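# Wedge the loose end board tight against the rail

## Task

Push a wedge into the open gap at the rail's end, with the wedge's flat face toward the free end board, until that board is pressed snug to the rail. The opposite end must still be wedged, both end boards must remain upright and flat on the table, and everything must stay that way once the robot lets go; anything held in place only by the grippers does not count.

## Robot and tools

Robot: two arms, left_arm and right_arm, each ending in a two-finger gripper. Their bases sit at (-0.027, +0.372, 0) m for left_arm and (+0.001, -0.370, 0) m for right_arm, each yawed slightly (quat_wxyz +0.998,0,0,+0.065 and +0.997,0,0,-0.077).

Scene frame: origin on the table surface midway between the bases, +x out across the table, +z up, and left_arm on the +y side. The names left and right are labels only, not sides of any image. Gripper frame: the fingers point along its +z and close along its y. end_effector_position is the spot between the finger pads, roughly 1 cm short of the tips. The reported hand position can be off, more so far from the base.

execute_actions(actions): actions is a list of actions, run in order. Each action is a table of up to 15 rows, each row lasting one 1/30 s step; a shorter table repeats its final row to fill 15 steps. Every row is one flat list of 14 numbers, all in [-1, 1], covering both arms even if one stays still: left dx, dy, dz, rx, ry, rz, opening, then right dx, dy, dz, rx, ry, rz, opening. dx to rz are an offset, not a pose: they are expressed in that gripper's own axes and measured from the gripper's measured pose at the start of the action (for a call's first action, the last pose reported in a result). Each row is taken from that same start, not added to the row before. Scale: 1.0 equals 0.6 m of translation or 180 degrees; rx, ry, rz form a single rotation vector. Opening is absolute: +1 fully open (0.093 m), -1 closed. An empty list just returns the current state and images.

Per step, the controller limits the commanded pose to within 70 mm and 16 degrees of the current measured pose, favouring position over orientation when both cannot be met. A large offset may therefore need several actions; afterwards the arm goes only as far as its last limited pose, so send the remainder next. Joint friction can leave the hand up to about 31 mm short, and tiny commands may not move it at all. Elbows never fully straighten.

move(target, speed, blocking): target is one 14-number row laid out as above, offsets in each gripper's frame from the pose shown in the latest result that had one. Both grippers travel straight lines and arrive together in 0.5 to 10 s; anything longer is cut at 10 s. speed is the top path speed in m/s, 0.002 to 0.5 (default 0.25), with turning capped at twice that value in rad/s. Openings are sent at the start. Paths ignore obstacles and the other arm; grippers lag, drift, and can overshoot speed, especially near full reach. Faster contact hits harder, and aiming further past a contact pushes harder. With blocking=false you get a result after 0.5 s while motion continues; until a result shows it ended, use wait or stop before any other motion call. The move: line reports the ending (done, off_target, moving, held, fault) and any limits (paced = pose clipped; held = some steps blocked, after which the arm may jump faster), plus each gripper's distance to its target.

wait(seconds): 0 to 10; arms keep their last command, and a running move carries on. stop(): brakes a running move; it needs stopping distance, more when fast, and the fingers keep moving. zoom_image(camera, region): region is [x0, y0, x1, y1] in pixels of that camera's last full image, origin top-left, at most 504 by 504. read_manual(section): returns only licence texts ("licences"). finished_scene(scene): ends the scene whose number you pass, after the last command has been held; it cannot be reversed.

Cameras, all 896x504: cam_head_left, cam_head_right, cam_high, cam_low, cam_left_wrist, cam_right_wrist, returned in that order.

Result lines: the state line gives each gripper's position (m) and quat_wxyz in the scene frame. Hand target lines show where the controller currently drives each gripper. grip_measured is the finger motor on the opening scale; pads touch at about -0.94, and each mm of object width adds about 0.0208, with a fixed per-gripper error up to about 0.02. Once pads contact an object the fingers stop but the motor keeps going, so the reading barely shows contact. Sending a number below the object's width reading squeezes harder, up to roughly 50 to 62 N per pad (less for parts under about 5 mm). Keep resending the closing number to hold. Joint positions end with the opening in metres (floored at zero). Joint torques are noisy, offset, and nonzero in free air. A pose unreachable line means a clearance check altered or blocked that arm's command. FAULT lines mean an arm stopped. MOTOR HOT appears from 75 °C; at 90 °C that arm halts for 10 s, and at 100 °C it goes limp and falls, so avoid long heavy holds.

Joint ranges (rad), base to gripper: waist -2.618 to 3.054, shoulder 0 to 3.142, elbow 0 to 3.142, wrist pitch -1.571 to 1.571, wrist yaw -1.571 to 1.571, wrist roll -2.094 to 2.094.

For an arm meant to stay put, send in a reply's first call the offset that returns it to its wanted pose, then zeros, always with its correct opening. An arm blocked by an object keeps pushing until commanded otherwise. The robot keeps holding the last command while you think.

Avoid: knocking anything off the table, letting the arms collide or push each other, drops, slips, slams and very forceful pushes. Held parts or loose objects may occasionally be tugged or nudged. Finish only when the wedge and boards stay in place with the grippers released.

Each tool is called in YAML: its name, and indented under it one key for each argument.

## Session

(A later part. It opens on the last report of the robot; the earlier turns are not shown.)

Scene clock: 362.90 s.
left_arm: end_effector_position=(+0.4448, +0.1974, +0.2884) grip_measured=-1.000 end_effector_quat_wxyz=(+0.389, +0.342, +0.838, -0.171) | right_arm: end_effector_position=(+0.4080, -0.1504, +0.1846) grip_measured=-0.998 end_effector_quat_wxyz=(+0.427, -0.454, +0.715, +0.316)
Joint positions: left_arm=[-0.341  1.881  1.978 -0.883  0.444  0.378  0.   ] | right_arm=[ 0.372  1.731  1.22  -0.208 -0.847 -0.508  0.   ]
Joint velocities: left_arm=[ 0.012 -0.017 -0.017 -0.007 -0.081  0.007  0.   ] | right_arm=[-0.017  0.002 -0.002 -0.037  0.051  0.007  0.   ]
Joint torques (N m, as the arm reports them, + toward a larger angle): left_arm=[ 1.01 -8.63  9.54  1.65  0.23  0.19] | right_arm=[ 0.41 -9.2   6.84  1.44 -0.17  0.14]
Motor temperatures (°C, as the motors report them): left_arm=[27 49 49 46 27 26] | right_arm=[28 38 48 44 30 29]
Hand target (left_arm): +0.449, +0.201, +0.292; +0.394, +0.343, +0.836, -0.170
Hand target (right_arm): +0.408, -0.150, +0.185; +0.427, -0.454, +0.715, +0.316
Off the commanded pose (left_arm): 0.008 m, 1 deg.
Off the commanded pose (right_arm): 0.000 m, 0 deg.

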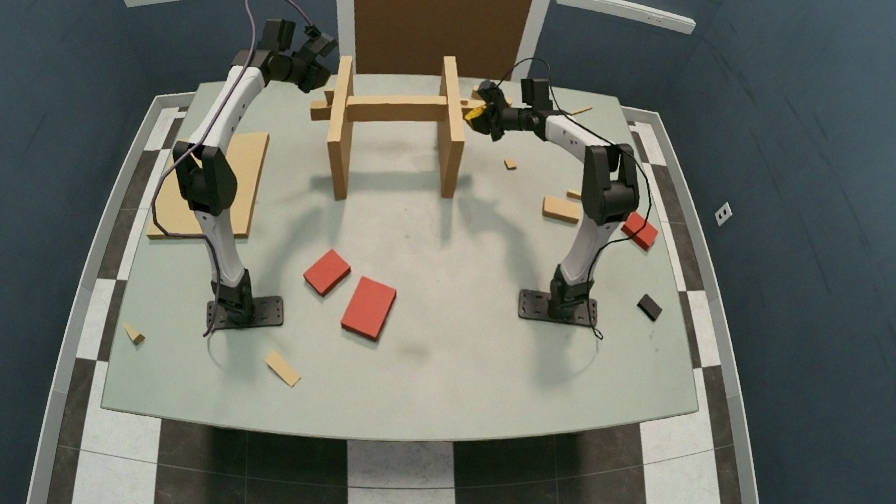

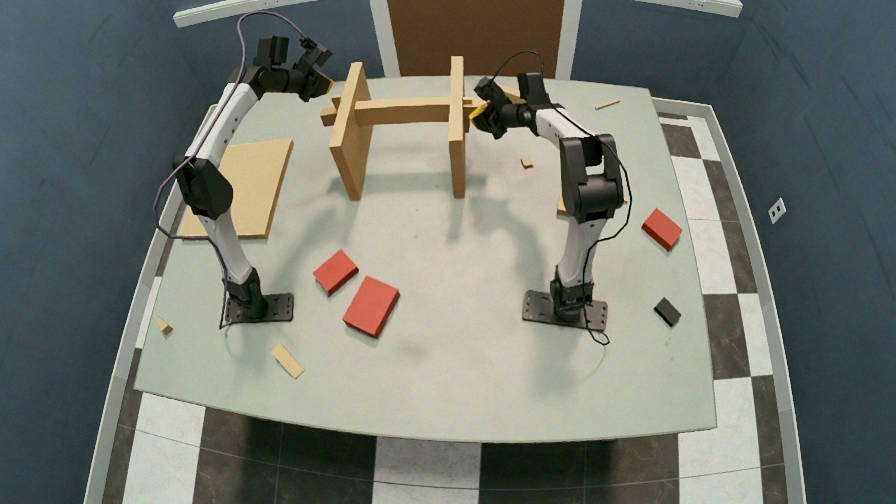

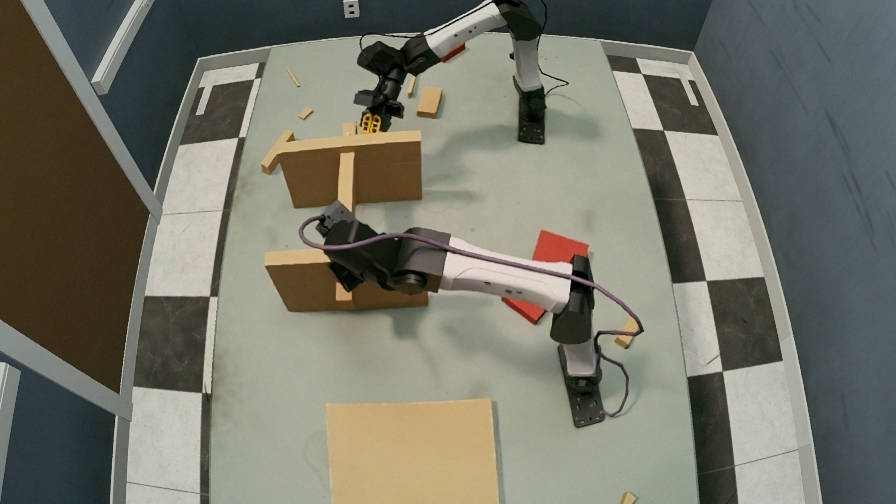

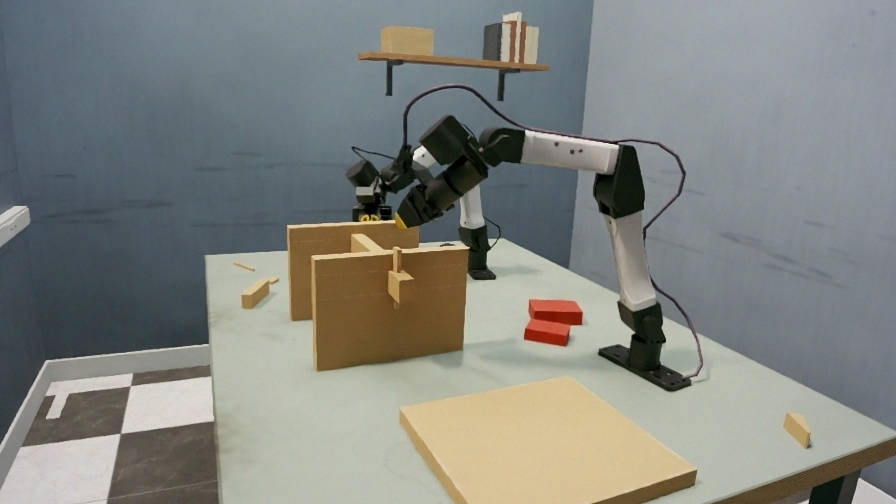

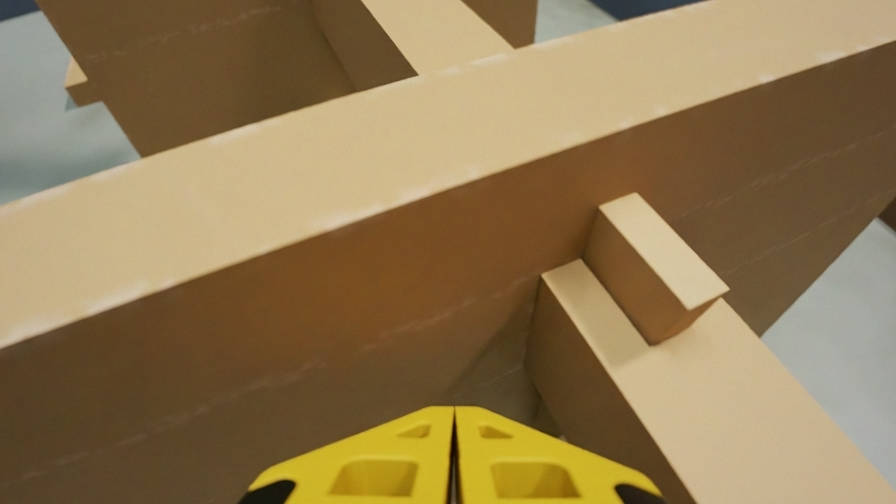

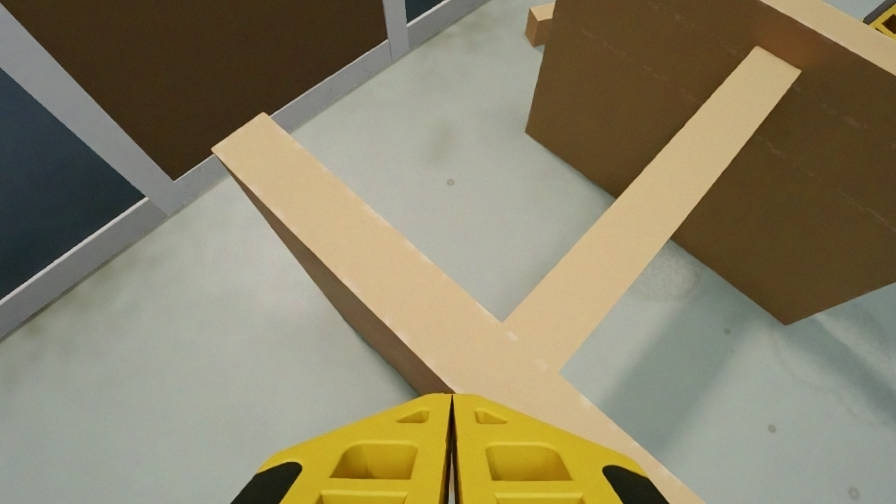

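move:
  target: [0.0211, 0.0184, 0.0313, 0, 0, 0, -1, 0, 0, 0, 0, 0, 0, -1]
  speed: 0.04

zoom_image:
  camera: "cam_low"
  region: [340, 200, 460, 340]

zoom_image:
  camera: "cam_head_left"
  region: [270, 30, 390, 140]

Scene clock: 382.63 s.
left_arm: end_effector_position=(+0.4511, +0.1957, +0.2720) grip_measured=-1.000 end_effector_quat_wxyz=(+0.386, +0.343, +0.839, -0.173) | right_arm: end_effector_position=(+0.4080, -0.1504, +0.1846) grip_measured=-0.998 end_effector_quat_wxyz=(+0.427, -0.454, +0.715, +0.316)
Joint positions: left_arm=[-0.341  1.893  1.93  -0.829  0.446  0.381  0.   ] | right_arm=[ 0.372  1.731  1.22  -0.208 -0.847 -0.508  0.   ]
Joint velocities: left_arm=[ 0.017  0.022  0.002 -0.022  0.007  0.037  0.   ] | right_arm=[-0.002  0.027 -0.012  0.037  0.007 -0.007  0.   ]
Joint torques (N m, as the arm reports them, + toward a larger angle): left_arm=[ 1.17 -9.27  6.81  1.85  0.22  0.18] | right_arm=[ 0.4  -9.19  6.85  1.44 -0.17  0.14]
Motor temperatures (°C, as the motors report them): left_arm=[27 50 50 46 27 26] | right_arm=[28 39 48 45 30 29]
Hand target (left_arm): +0.457, +0.201, +0.267; +0.389, +0.342, +0.838, -0.171
Hand target (right_arm): +0.408, -0.150, +0.185; +0.427, -0.454, +0.715, +0.316
Off the commanded pose (left_arm): 0.009 m, 0 deg.
Off the commanded pose (right_arm): 0.000 m, 0 deg.
move: done

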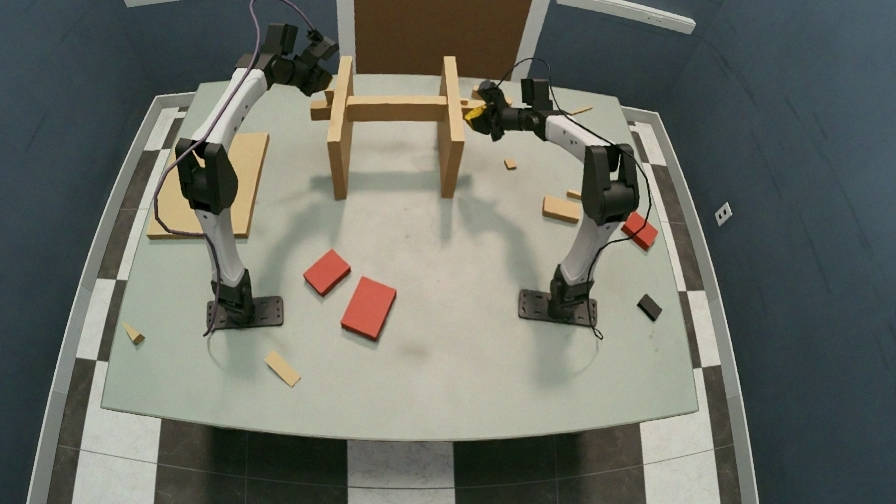

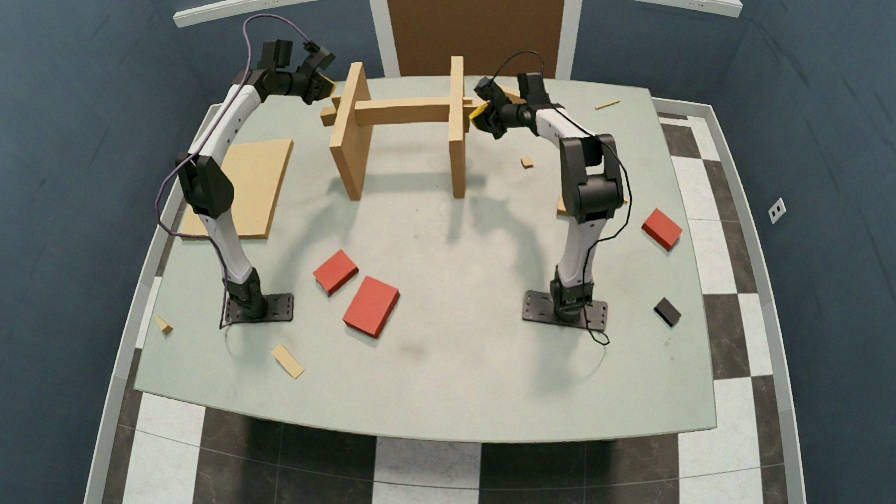

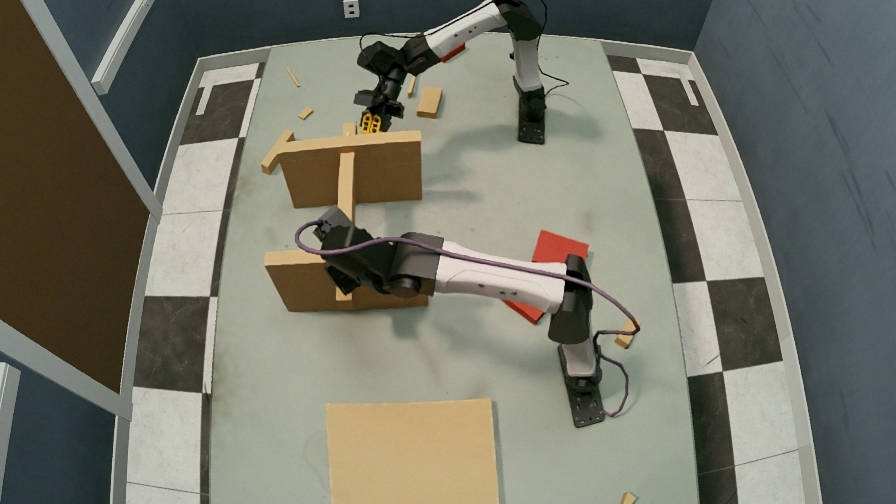

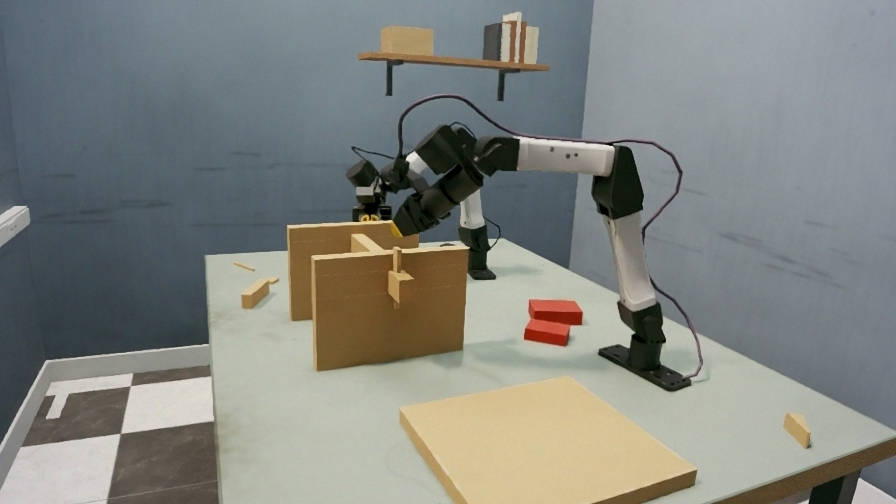

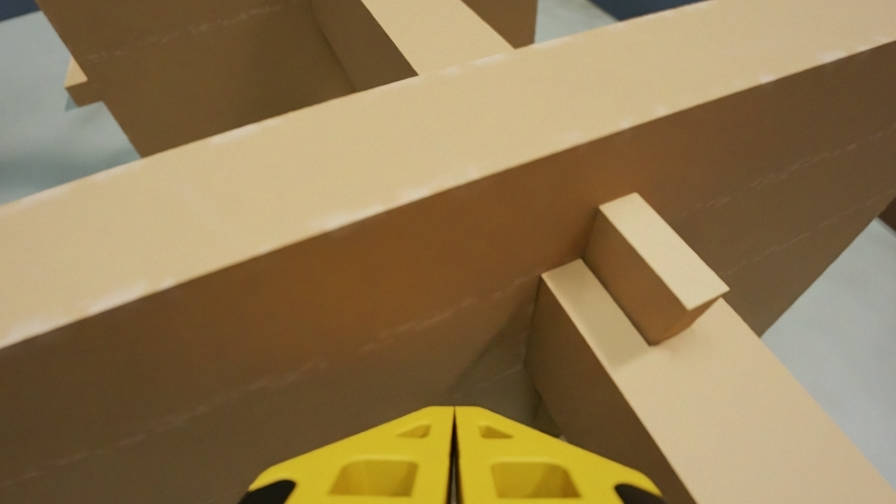

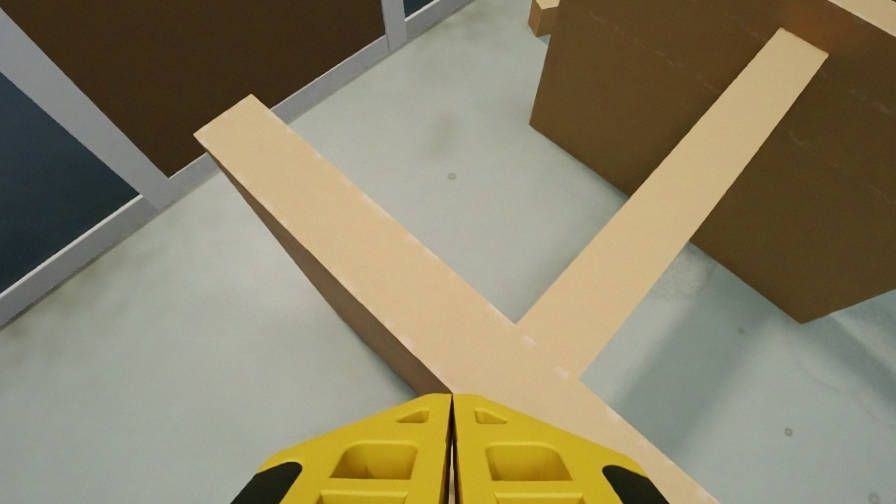

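Region (340, 200, 460, 340) of cam_low's 896x504 image, scaled by 3.600, with more detail than that image has; it fills the left 432 columns of this view, and the rest is white.

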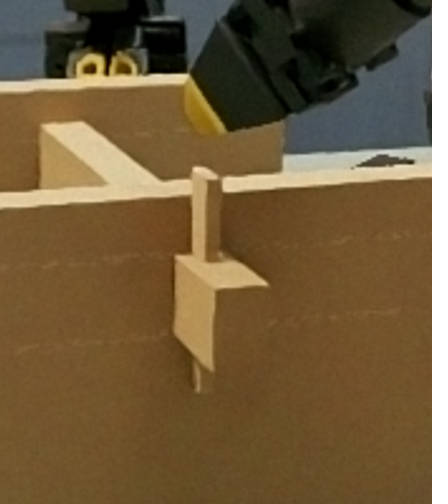

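Region (270, 30, 390, 140) of cam_head_left's 896x504 image, scaled by 4.200, with more detail than that image has; it fills the top 462 rows of this view, and the rest is white.

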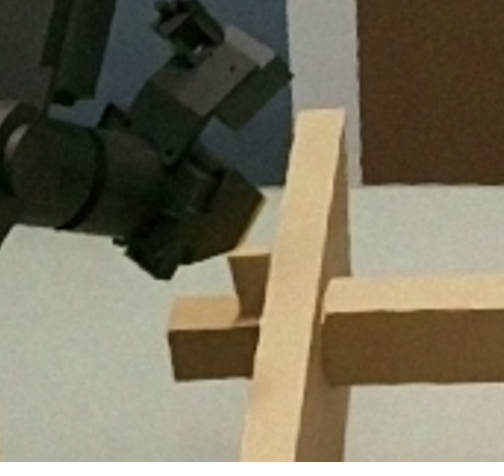

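move:
  target: [0.0356, 0.0130, 0.0271, 0, 0, 0, -1, 0, 0, 0.0367, 0, 0, 0, -1]
  speed: 0.03

zoom_image:
  camera: "cam_low"
  region: [340, 200, 460, 340]

zoom_image:
  camera: "cam_head_left"
  region: [270, 30, 390, 140]

Scene clock: 406.40 s.
left_arm: end_effector_position=(+0.4540, +0.1949, +0.2487) grip_measured=-1.000 end_effector_quat_wxyz=(+0.384, +0.345, +0.837, -0.180) | right_arm: end_effector_position=(+0.4097, -0.1375, +0.1724) grip_measured=-0.998 end_effector_quat_wxyz=(+0.417, -0.451, +0.721, +0.321)
Joint positions: left_arm=[-0.336  1.89   1.83  -0.74   0.466  0.385  0.   ] | right_arm=[ 0.405  1.767  1.22  -0.173 -0.826 -0.475  0.   ]
Joint velocities: left_arm=[-0.012 -0.007 -0.027  0.037 -0.095  0.022  0.   ] | right_arm=[ 0.002 -0.022  0.017 -0.051  0.022  0.037  0.   ]
Joint torques (N m, as the arm reports them, + toward a larger angle): left_arm=[  1.04 -10.46   6.16   1.8    0.16   0.23] | right_arm=[ 1.44 -8.56  7.74  1.67 -0.04  0.19]
Motor temperatures (°C, as the motors report them): left_arm=[27 52 48 47 27 26] | right_arm=[28 39 49 45 30 29]
Hand target (left_arm): +0.455, +0.202, +0.245; +0.386, +0.343, +0.839, -0.173
Hand target (right_arm): +0.415, -0.132, +0.175; +0.427, -0.454, +0.715, +0.316
Off the commanded pose (left_arm): 0.008 m, 1 deg.
Off the commanded pose (right_arm): 0.008 m, 1 deg.
move: done

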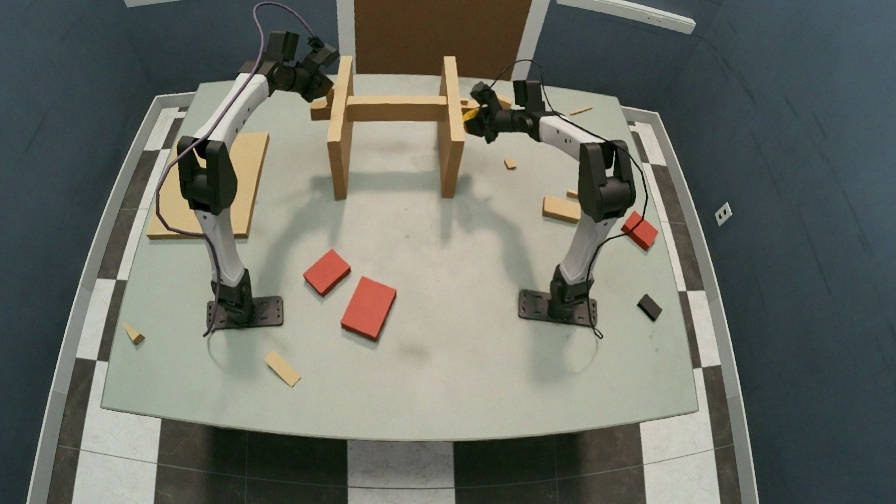

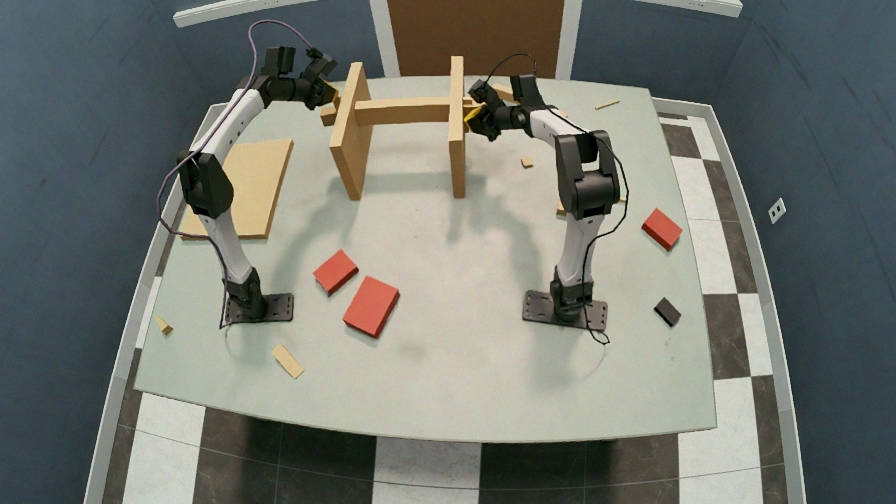

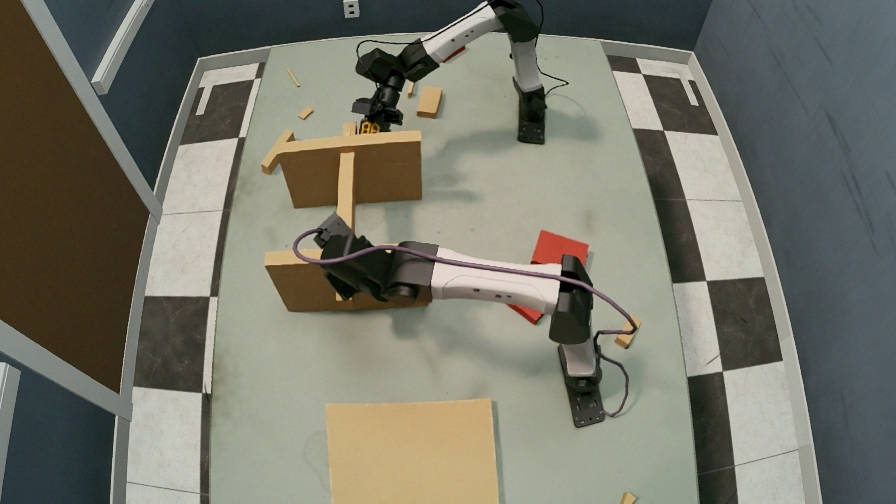

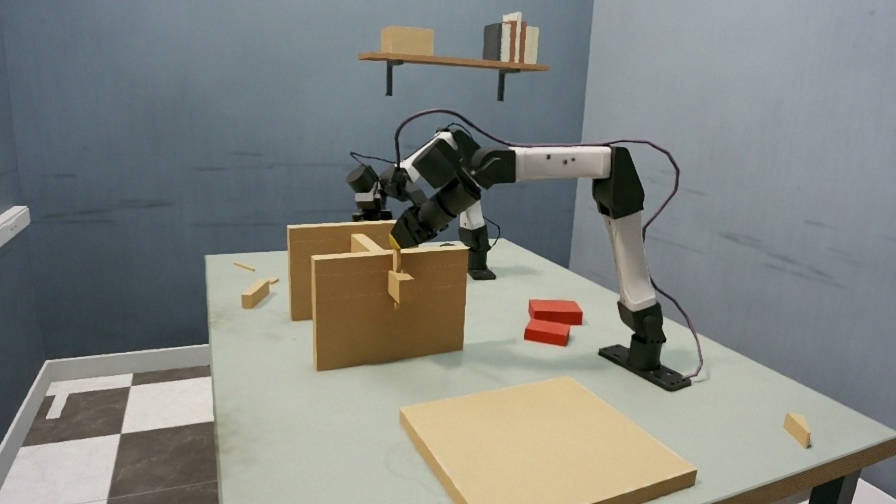

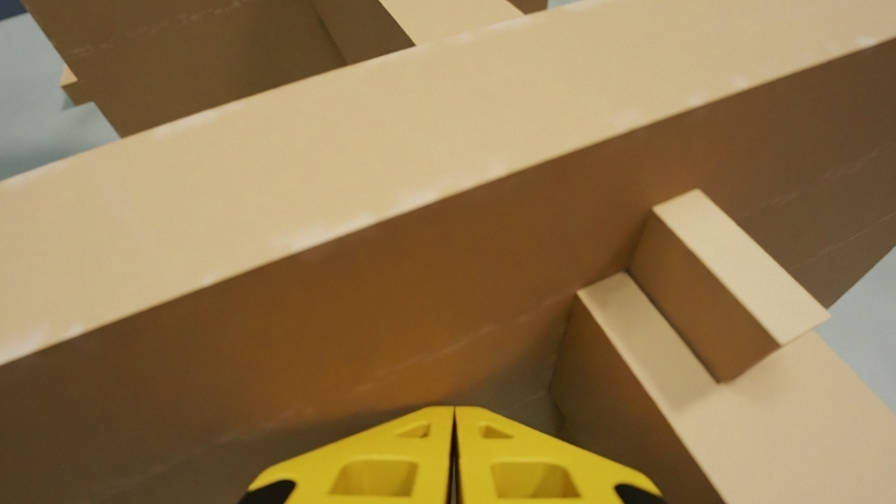

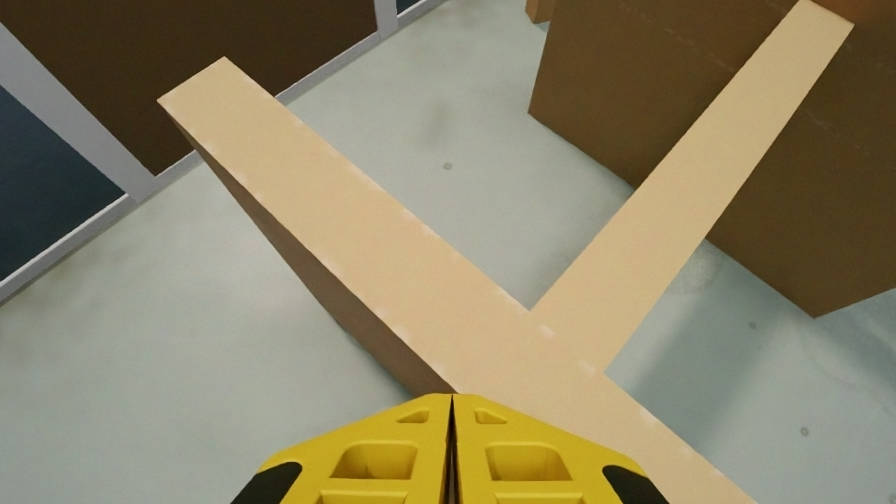

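Region (340, 200, 460, 340) of cam_low's 896x504 image, scaled by 3.600, with more detail than that image has; it fills the left 432 columns of this view, and the rest is white.

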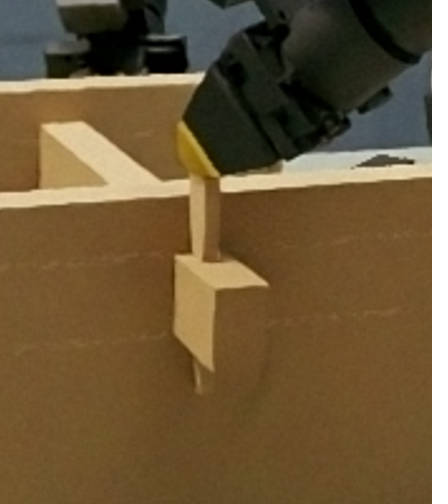

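Region (270, 30, 390, 140) of cam_head_left's 896x504 image, scaled by 4.200, with more detail than that image has; it fills the top 462 rows of this view, and the rest is white.

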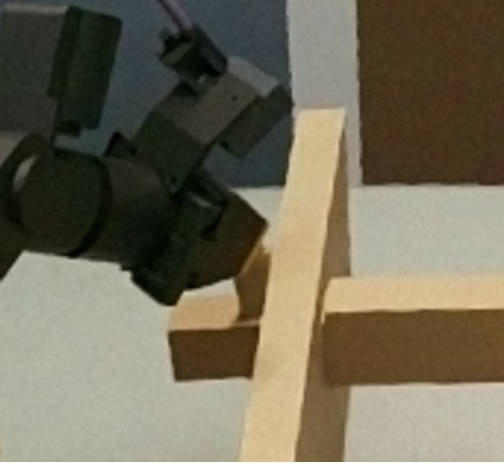

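move:
  target: [0.0403, 0.0104, 0.0242, 0, 0, 0, -1, -0.0192, 0.0193, 0.0420, 0, 0, 0, -1]
  speed: 0.02

zoom_image:
  camera: "cam_low"
  region: [340, 200, 460, 340]

zoom_image:
  camera: "cam_head_left"
  region: [270, 30, 390, 140]

Scene clock: 417.20 s.
left_arm: end_effector_position=(+0.4534, +0.1943, +0.2284) grip_measured=-1.000 end_effector_quat_wxyz=(+0.388, +0.349, +0.833, -0.185) | right_arm: end_effector_position=(+0.4109, -0.1313, +0.1712) grip_measured=-0.998 end_effector_quat_wxyz=(+0.411, -0.434, +0.736, +0.319)
Joint positions: left_arm=[-0.332  1.873  1.718 -0.636  0.483  0.39   0.   ] | right_arm=[ 0.428  1.767  1.22  -0.159 -0.784 -0.414  0.   ]
Joint velocities: left_arm=[ 0.012  0.002 -0.017 -0.066  0.007  0.066  0.   ] | right_arm=[-0.007 -0.032 -0.007  0.022 -0.051  0.007  0.   ]
Joint torques (N m, as the arm reports them, + toward a larger angle): left_arm=[ 1.09 -9.7   6.43  1.72  0.18  0.22] | right_arm=[ 5.62 -7.97  7.9   1.8   0.03  0.21]
Motor temperatures (°C, as the motors report them): left_arm=[27 53 47 47 27 26] | right_arm=[28 39 49 46 30 29]
Hand target (left_arm): +0.455, +0.202, +0.221; +0.384, +0.345, +0.837, -0.180
Hand target (right_arm): +0.409, -0.109, +0.172; +0.416, -0.452, +0.721, +0.321
Off the commanded pose (left_arm): 0.011 m, 1 deg.
Off the commanded pose (right_arm): 0.024 m, 3 deg.
move: off_target (left_arm, right_arm)

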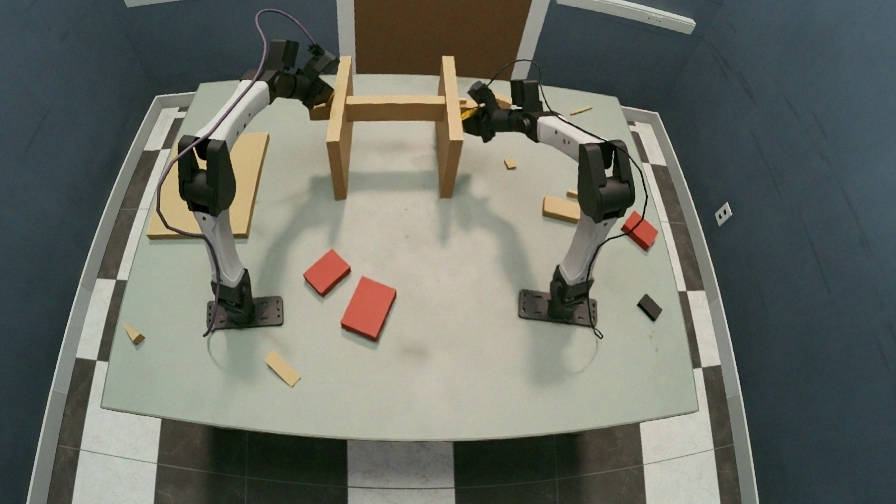

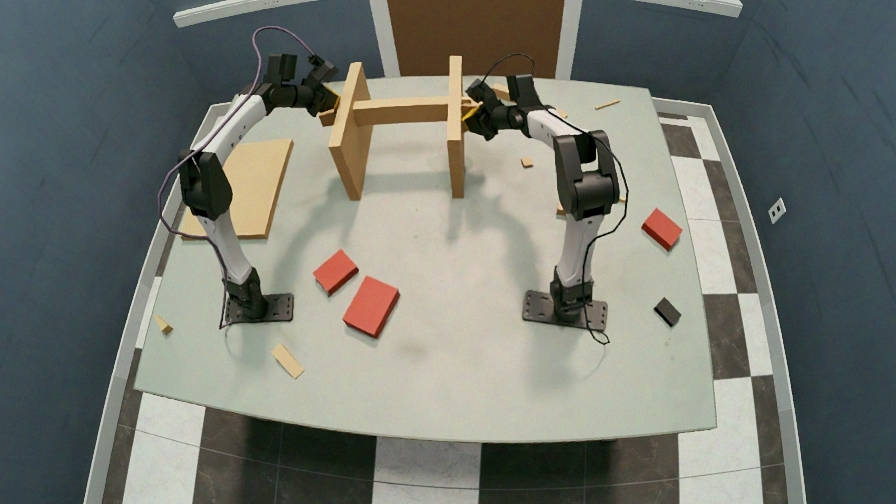

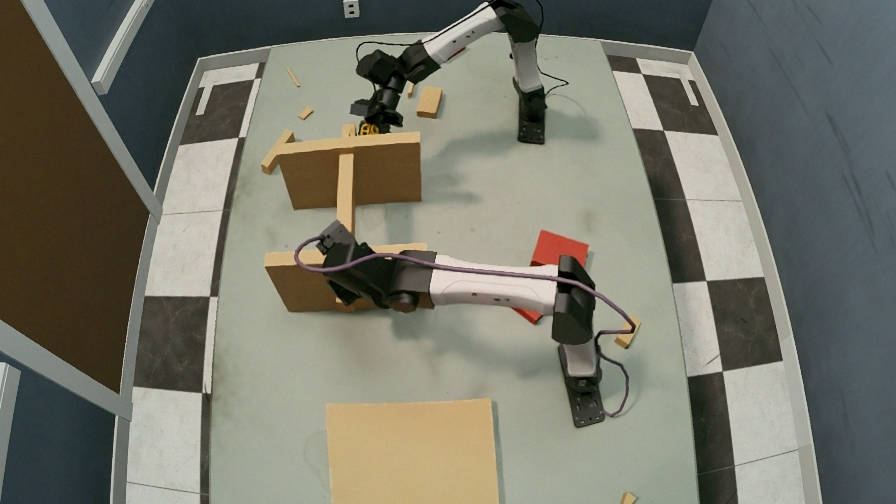

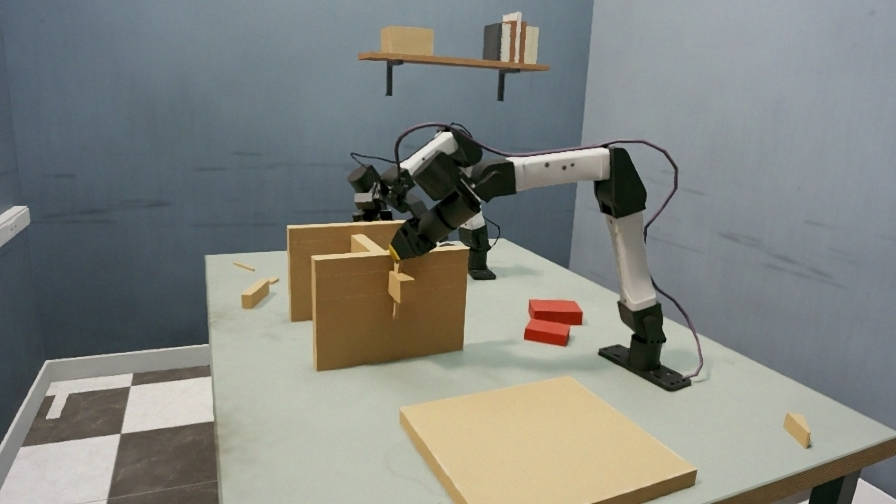

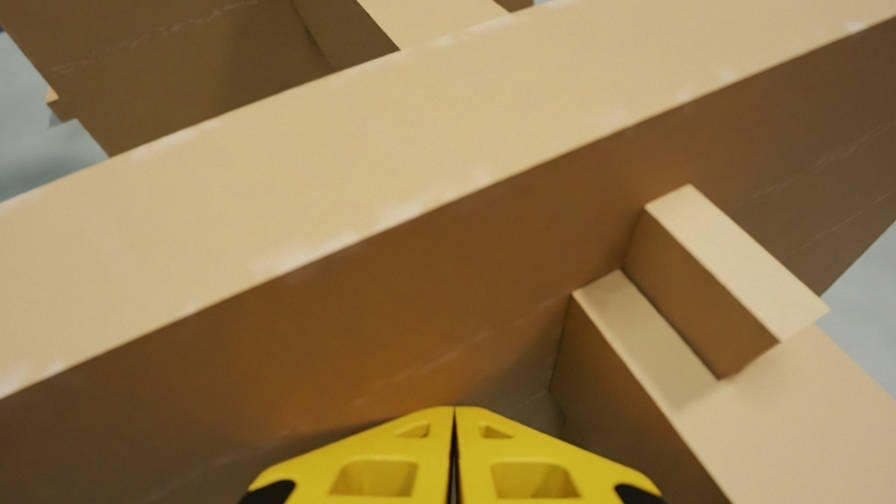

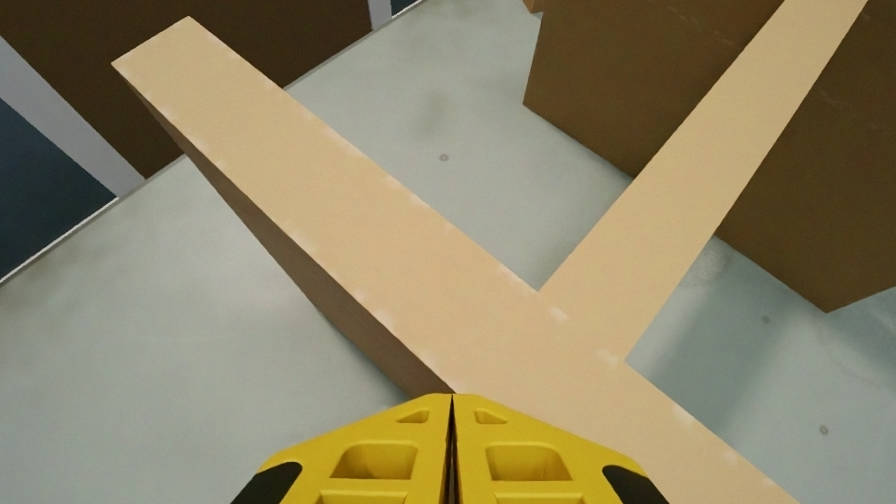

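Region (340, 200, 460, 340) of cam_low's 896x504 image, scaled by 3.600, with more detail than that image has; it fills the left 432 columns of this view, and the rest is white.

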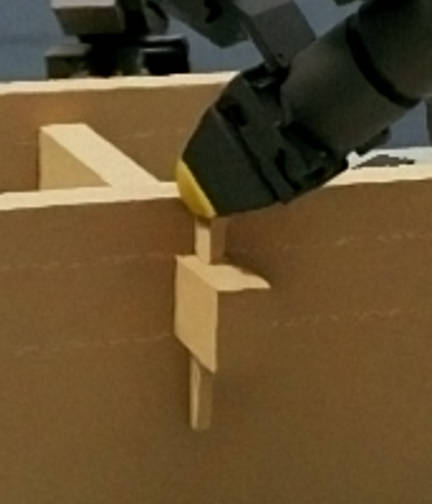

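Region (270, 30, 390, 140) of cam_head_left's 896x504 image, scaled by 4.200, with more detail than that image has; it fills the top 462 rows of this view, and the rest is white.

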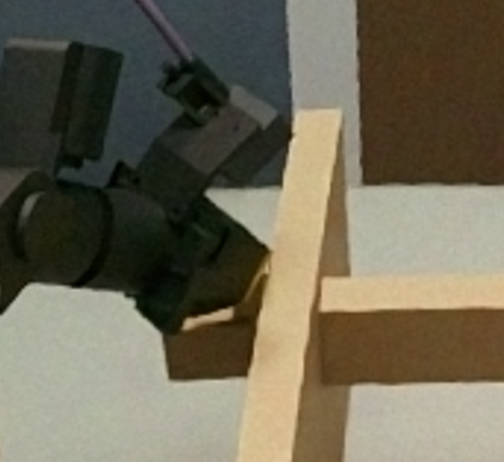

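execute_actions:
  actions:
    - [[0.0177,0.0072,-0.0010,0,0,0,-1,-0.0151,0.0168,0.0331,0,0,0,-1],[0.0177,0.0072,-0.0010,0,0,0,-1,-0.0151,0.0168,0.0331,0,0,0,-1],[0.0177,0.0072,-0.0010,0,0,0,-1,-0.0151,0.0168,0.0331,0,0,0,-1],[0.0229,0.0075,0.0032,0,0,0,-1,-0.0151,0.0168,0.0331,0,0,0,-1],[0.0229,0.0075,0.0032,0,0,0,-1,-0.0151,0.0168,0.0331,0,0,0,-1],[0.0229,0.0075,0.0032,0,0,0,-1,-0.0151,0.0168,0.0331,0,0,0,-1],[0.0229,0.0075,0.0032,0,0,0,-1,-0.0151,0.0168,0.0331,0,0,0,-1],[0.0280,0.0077,0.0074,0,0,0,-1,-0.0151,0.0168,0.0331,0,0,0,-1],[0.0280,0.0077,0.0074,0,0,0,-1,-0.0151,0.0168,0.0331,0,0,0,-1],[0.0280,0.0077,0.0074,0,0,0,-1,-0.0151,0.0168,0.0331,0,0,0,-1],[0.0280,0.0077,0.0074,0,0,0,-1,-0.0151,0.0168,0.0331,0,0,0,-1],[0.0332,0.0080,0.0116,0,0,0,-1,-0.0151,0.0168,0.0331,0,0,0,-1]]
    - [[0.0280,0.0077,0.0074,0,0,0,-1,-0.0151,0.0168,0.0331,0,0,0,-1]]
    - [[0.0280,0.0077,0.0074,0,0,0,-1,-0.0151,0.0168,0.0331,0,0,0,-1]]

zoom_image:
  camera: "cam_low"
  region: [340, 200, 460, 340]

zoom_image:
  camera: "cam_head_left"
  region: [270, 30, 390, 140]

Scene clock: 438.90 s.
left_arm: end_effector_position=(+0.4541, +0.1956, +0.2237) grip_measured=-1.000 end_effector_quat_wxyz=(+0.430, +0.361, +0.801, -0.209) | right_arm: end_effector_position=(+0.4155, -0.1300, +0.1661) grip_measured=-0.998 end_effector_quat_wxyz=(+0.394, -0.384, +0.773, +0.315)
Joint positions: left_arm=[-0.303  1.832  1.57  -0.441  0.574  0.403  0.   ] | right_arm=[ 0.449  1.766  1.22  -0.156 -0.706 -0.289  0.   ]
Joint velocities: left_arm=[-0.007 -0.002  0.012 -0.007  0.066 -0.007  0.   ] | right_arm=[-0.012 -0.002 -0.002  0.007  0.022 -0.007  0.   ]
Joint torques (N m, as the arm reports them, + toward a larger angle): left_arm=[ 0.75 -9.25  5.71  1.71  0.04  0.22] | right_arm=[ 5.46 -7.79  8.46  1.77  0.04  0.23]
Motor temperatures (°C, as the motors report them): left_arm=[27 55 46 46 27 26] | right_arm=[29 39 50 47 30 29]
Hand target (left_arm): +0.453, +0.203, +0.208; +0.416, +0.357, +0.812, -0.200
Hand target (right_arm): +0.414, -0.107, +0.168; +0.399, -0.402, +0.760, +0.318
Off the commanded pose (left_arm): 0.018 m, 2 deg.
Off the commanded pose (right_arm): 0.024 m, 3 deg.

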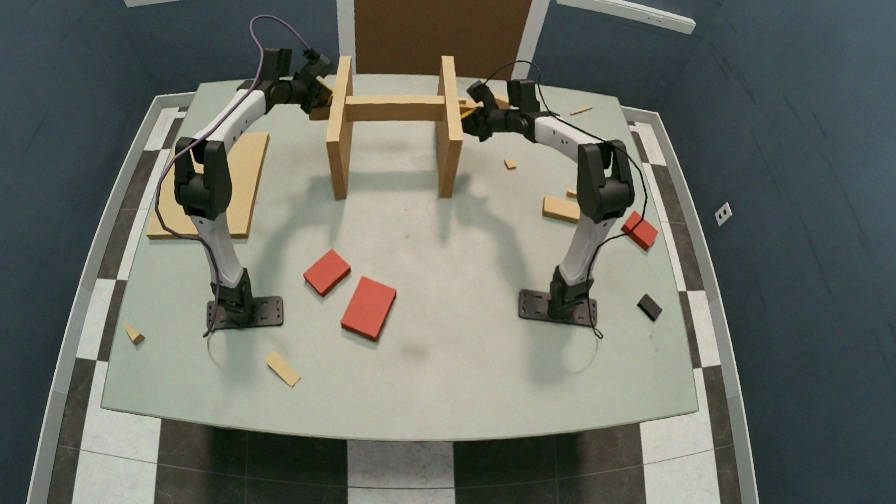

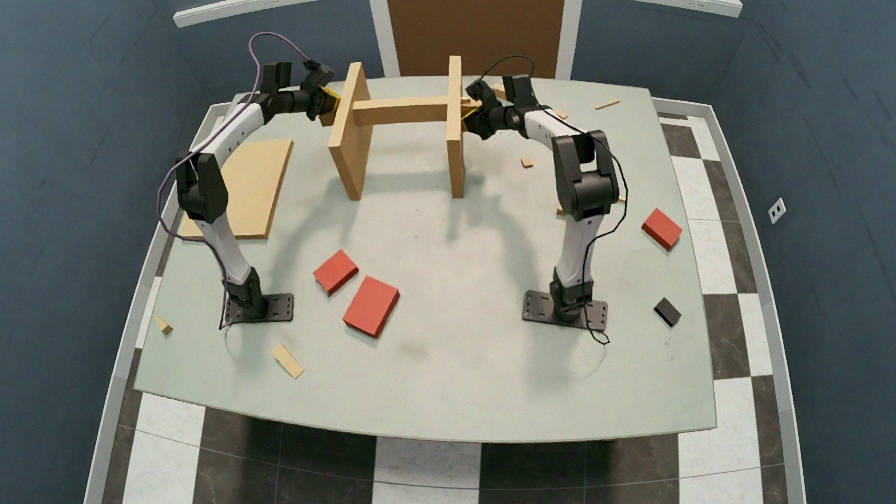

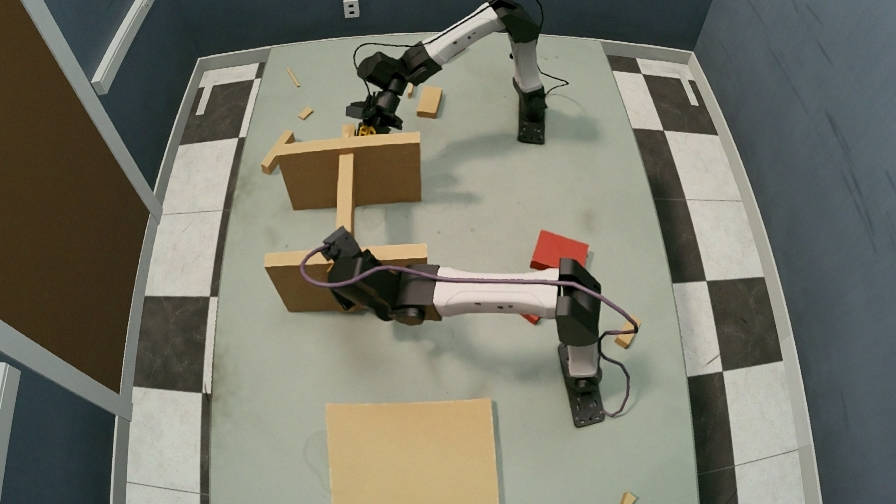

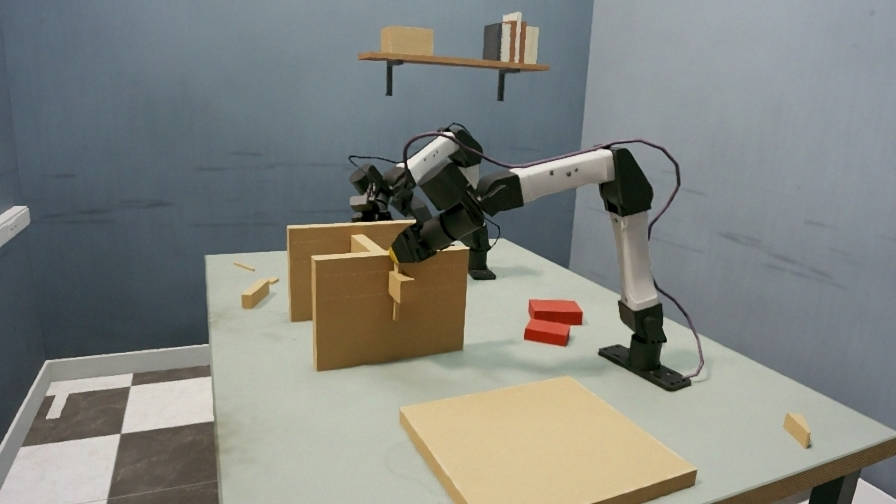

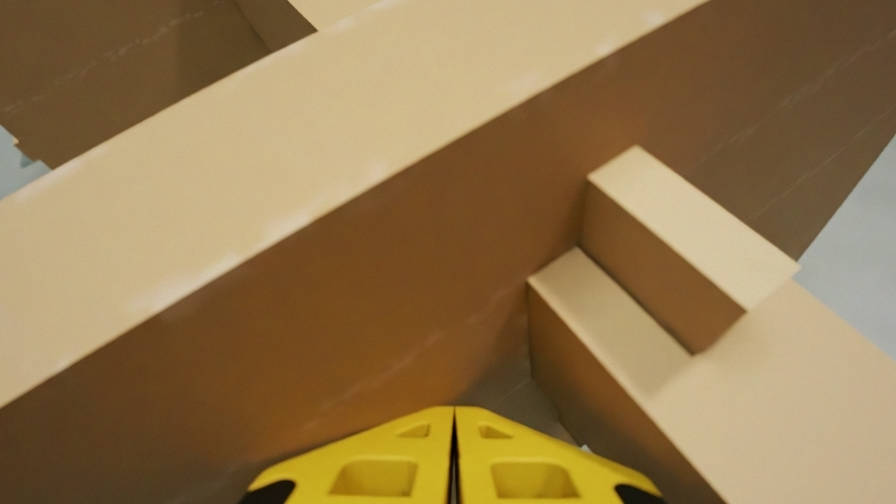

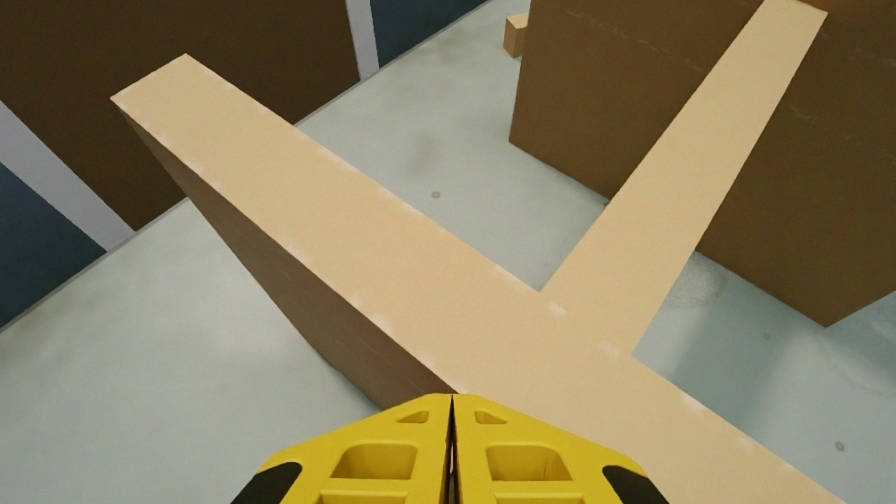

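Region (340, 200, 460, 340) of cam_low's 896x504 image, scaled by 3.600, with more detail than that image has; it fills the left 432 columns of this view, and the rest is white.

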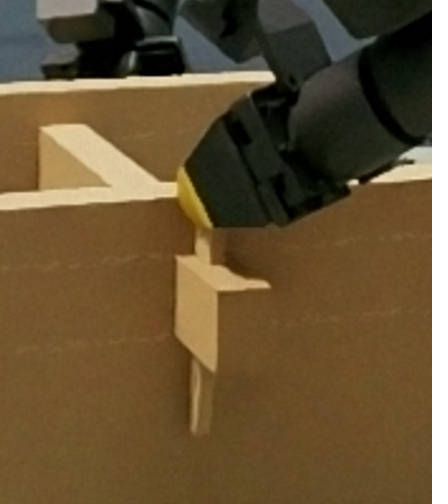

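Region (270, 30, 390, 140) of cam_head_left's 896x504 image, scaled by 4.200, with more detail than that image has; it fills the top 462 rows of this view, and the rest is white.

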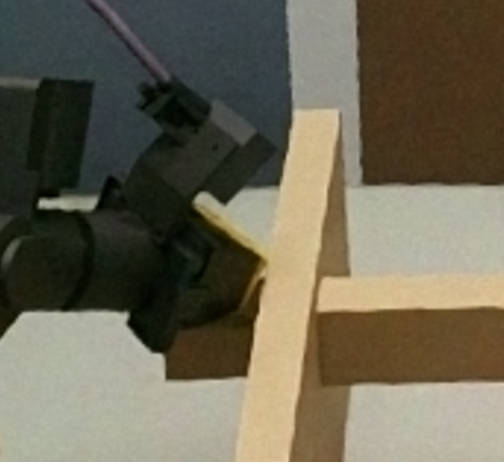

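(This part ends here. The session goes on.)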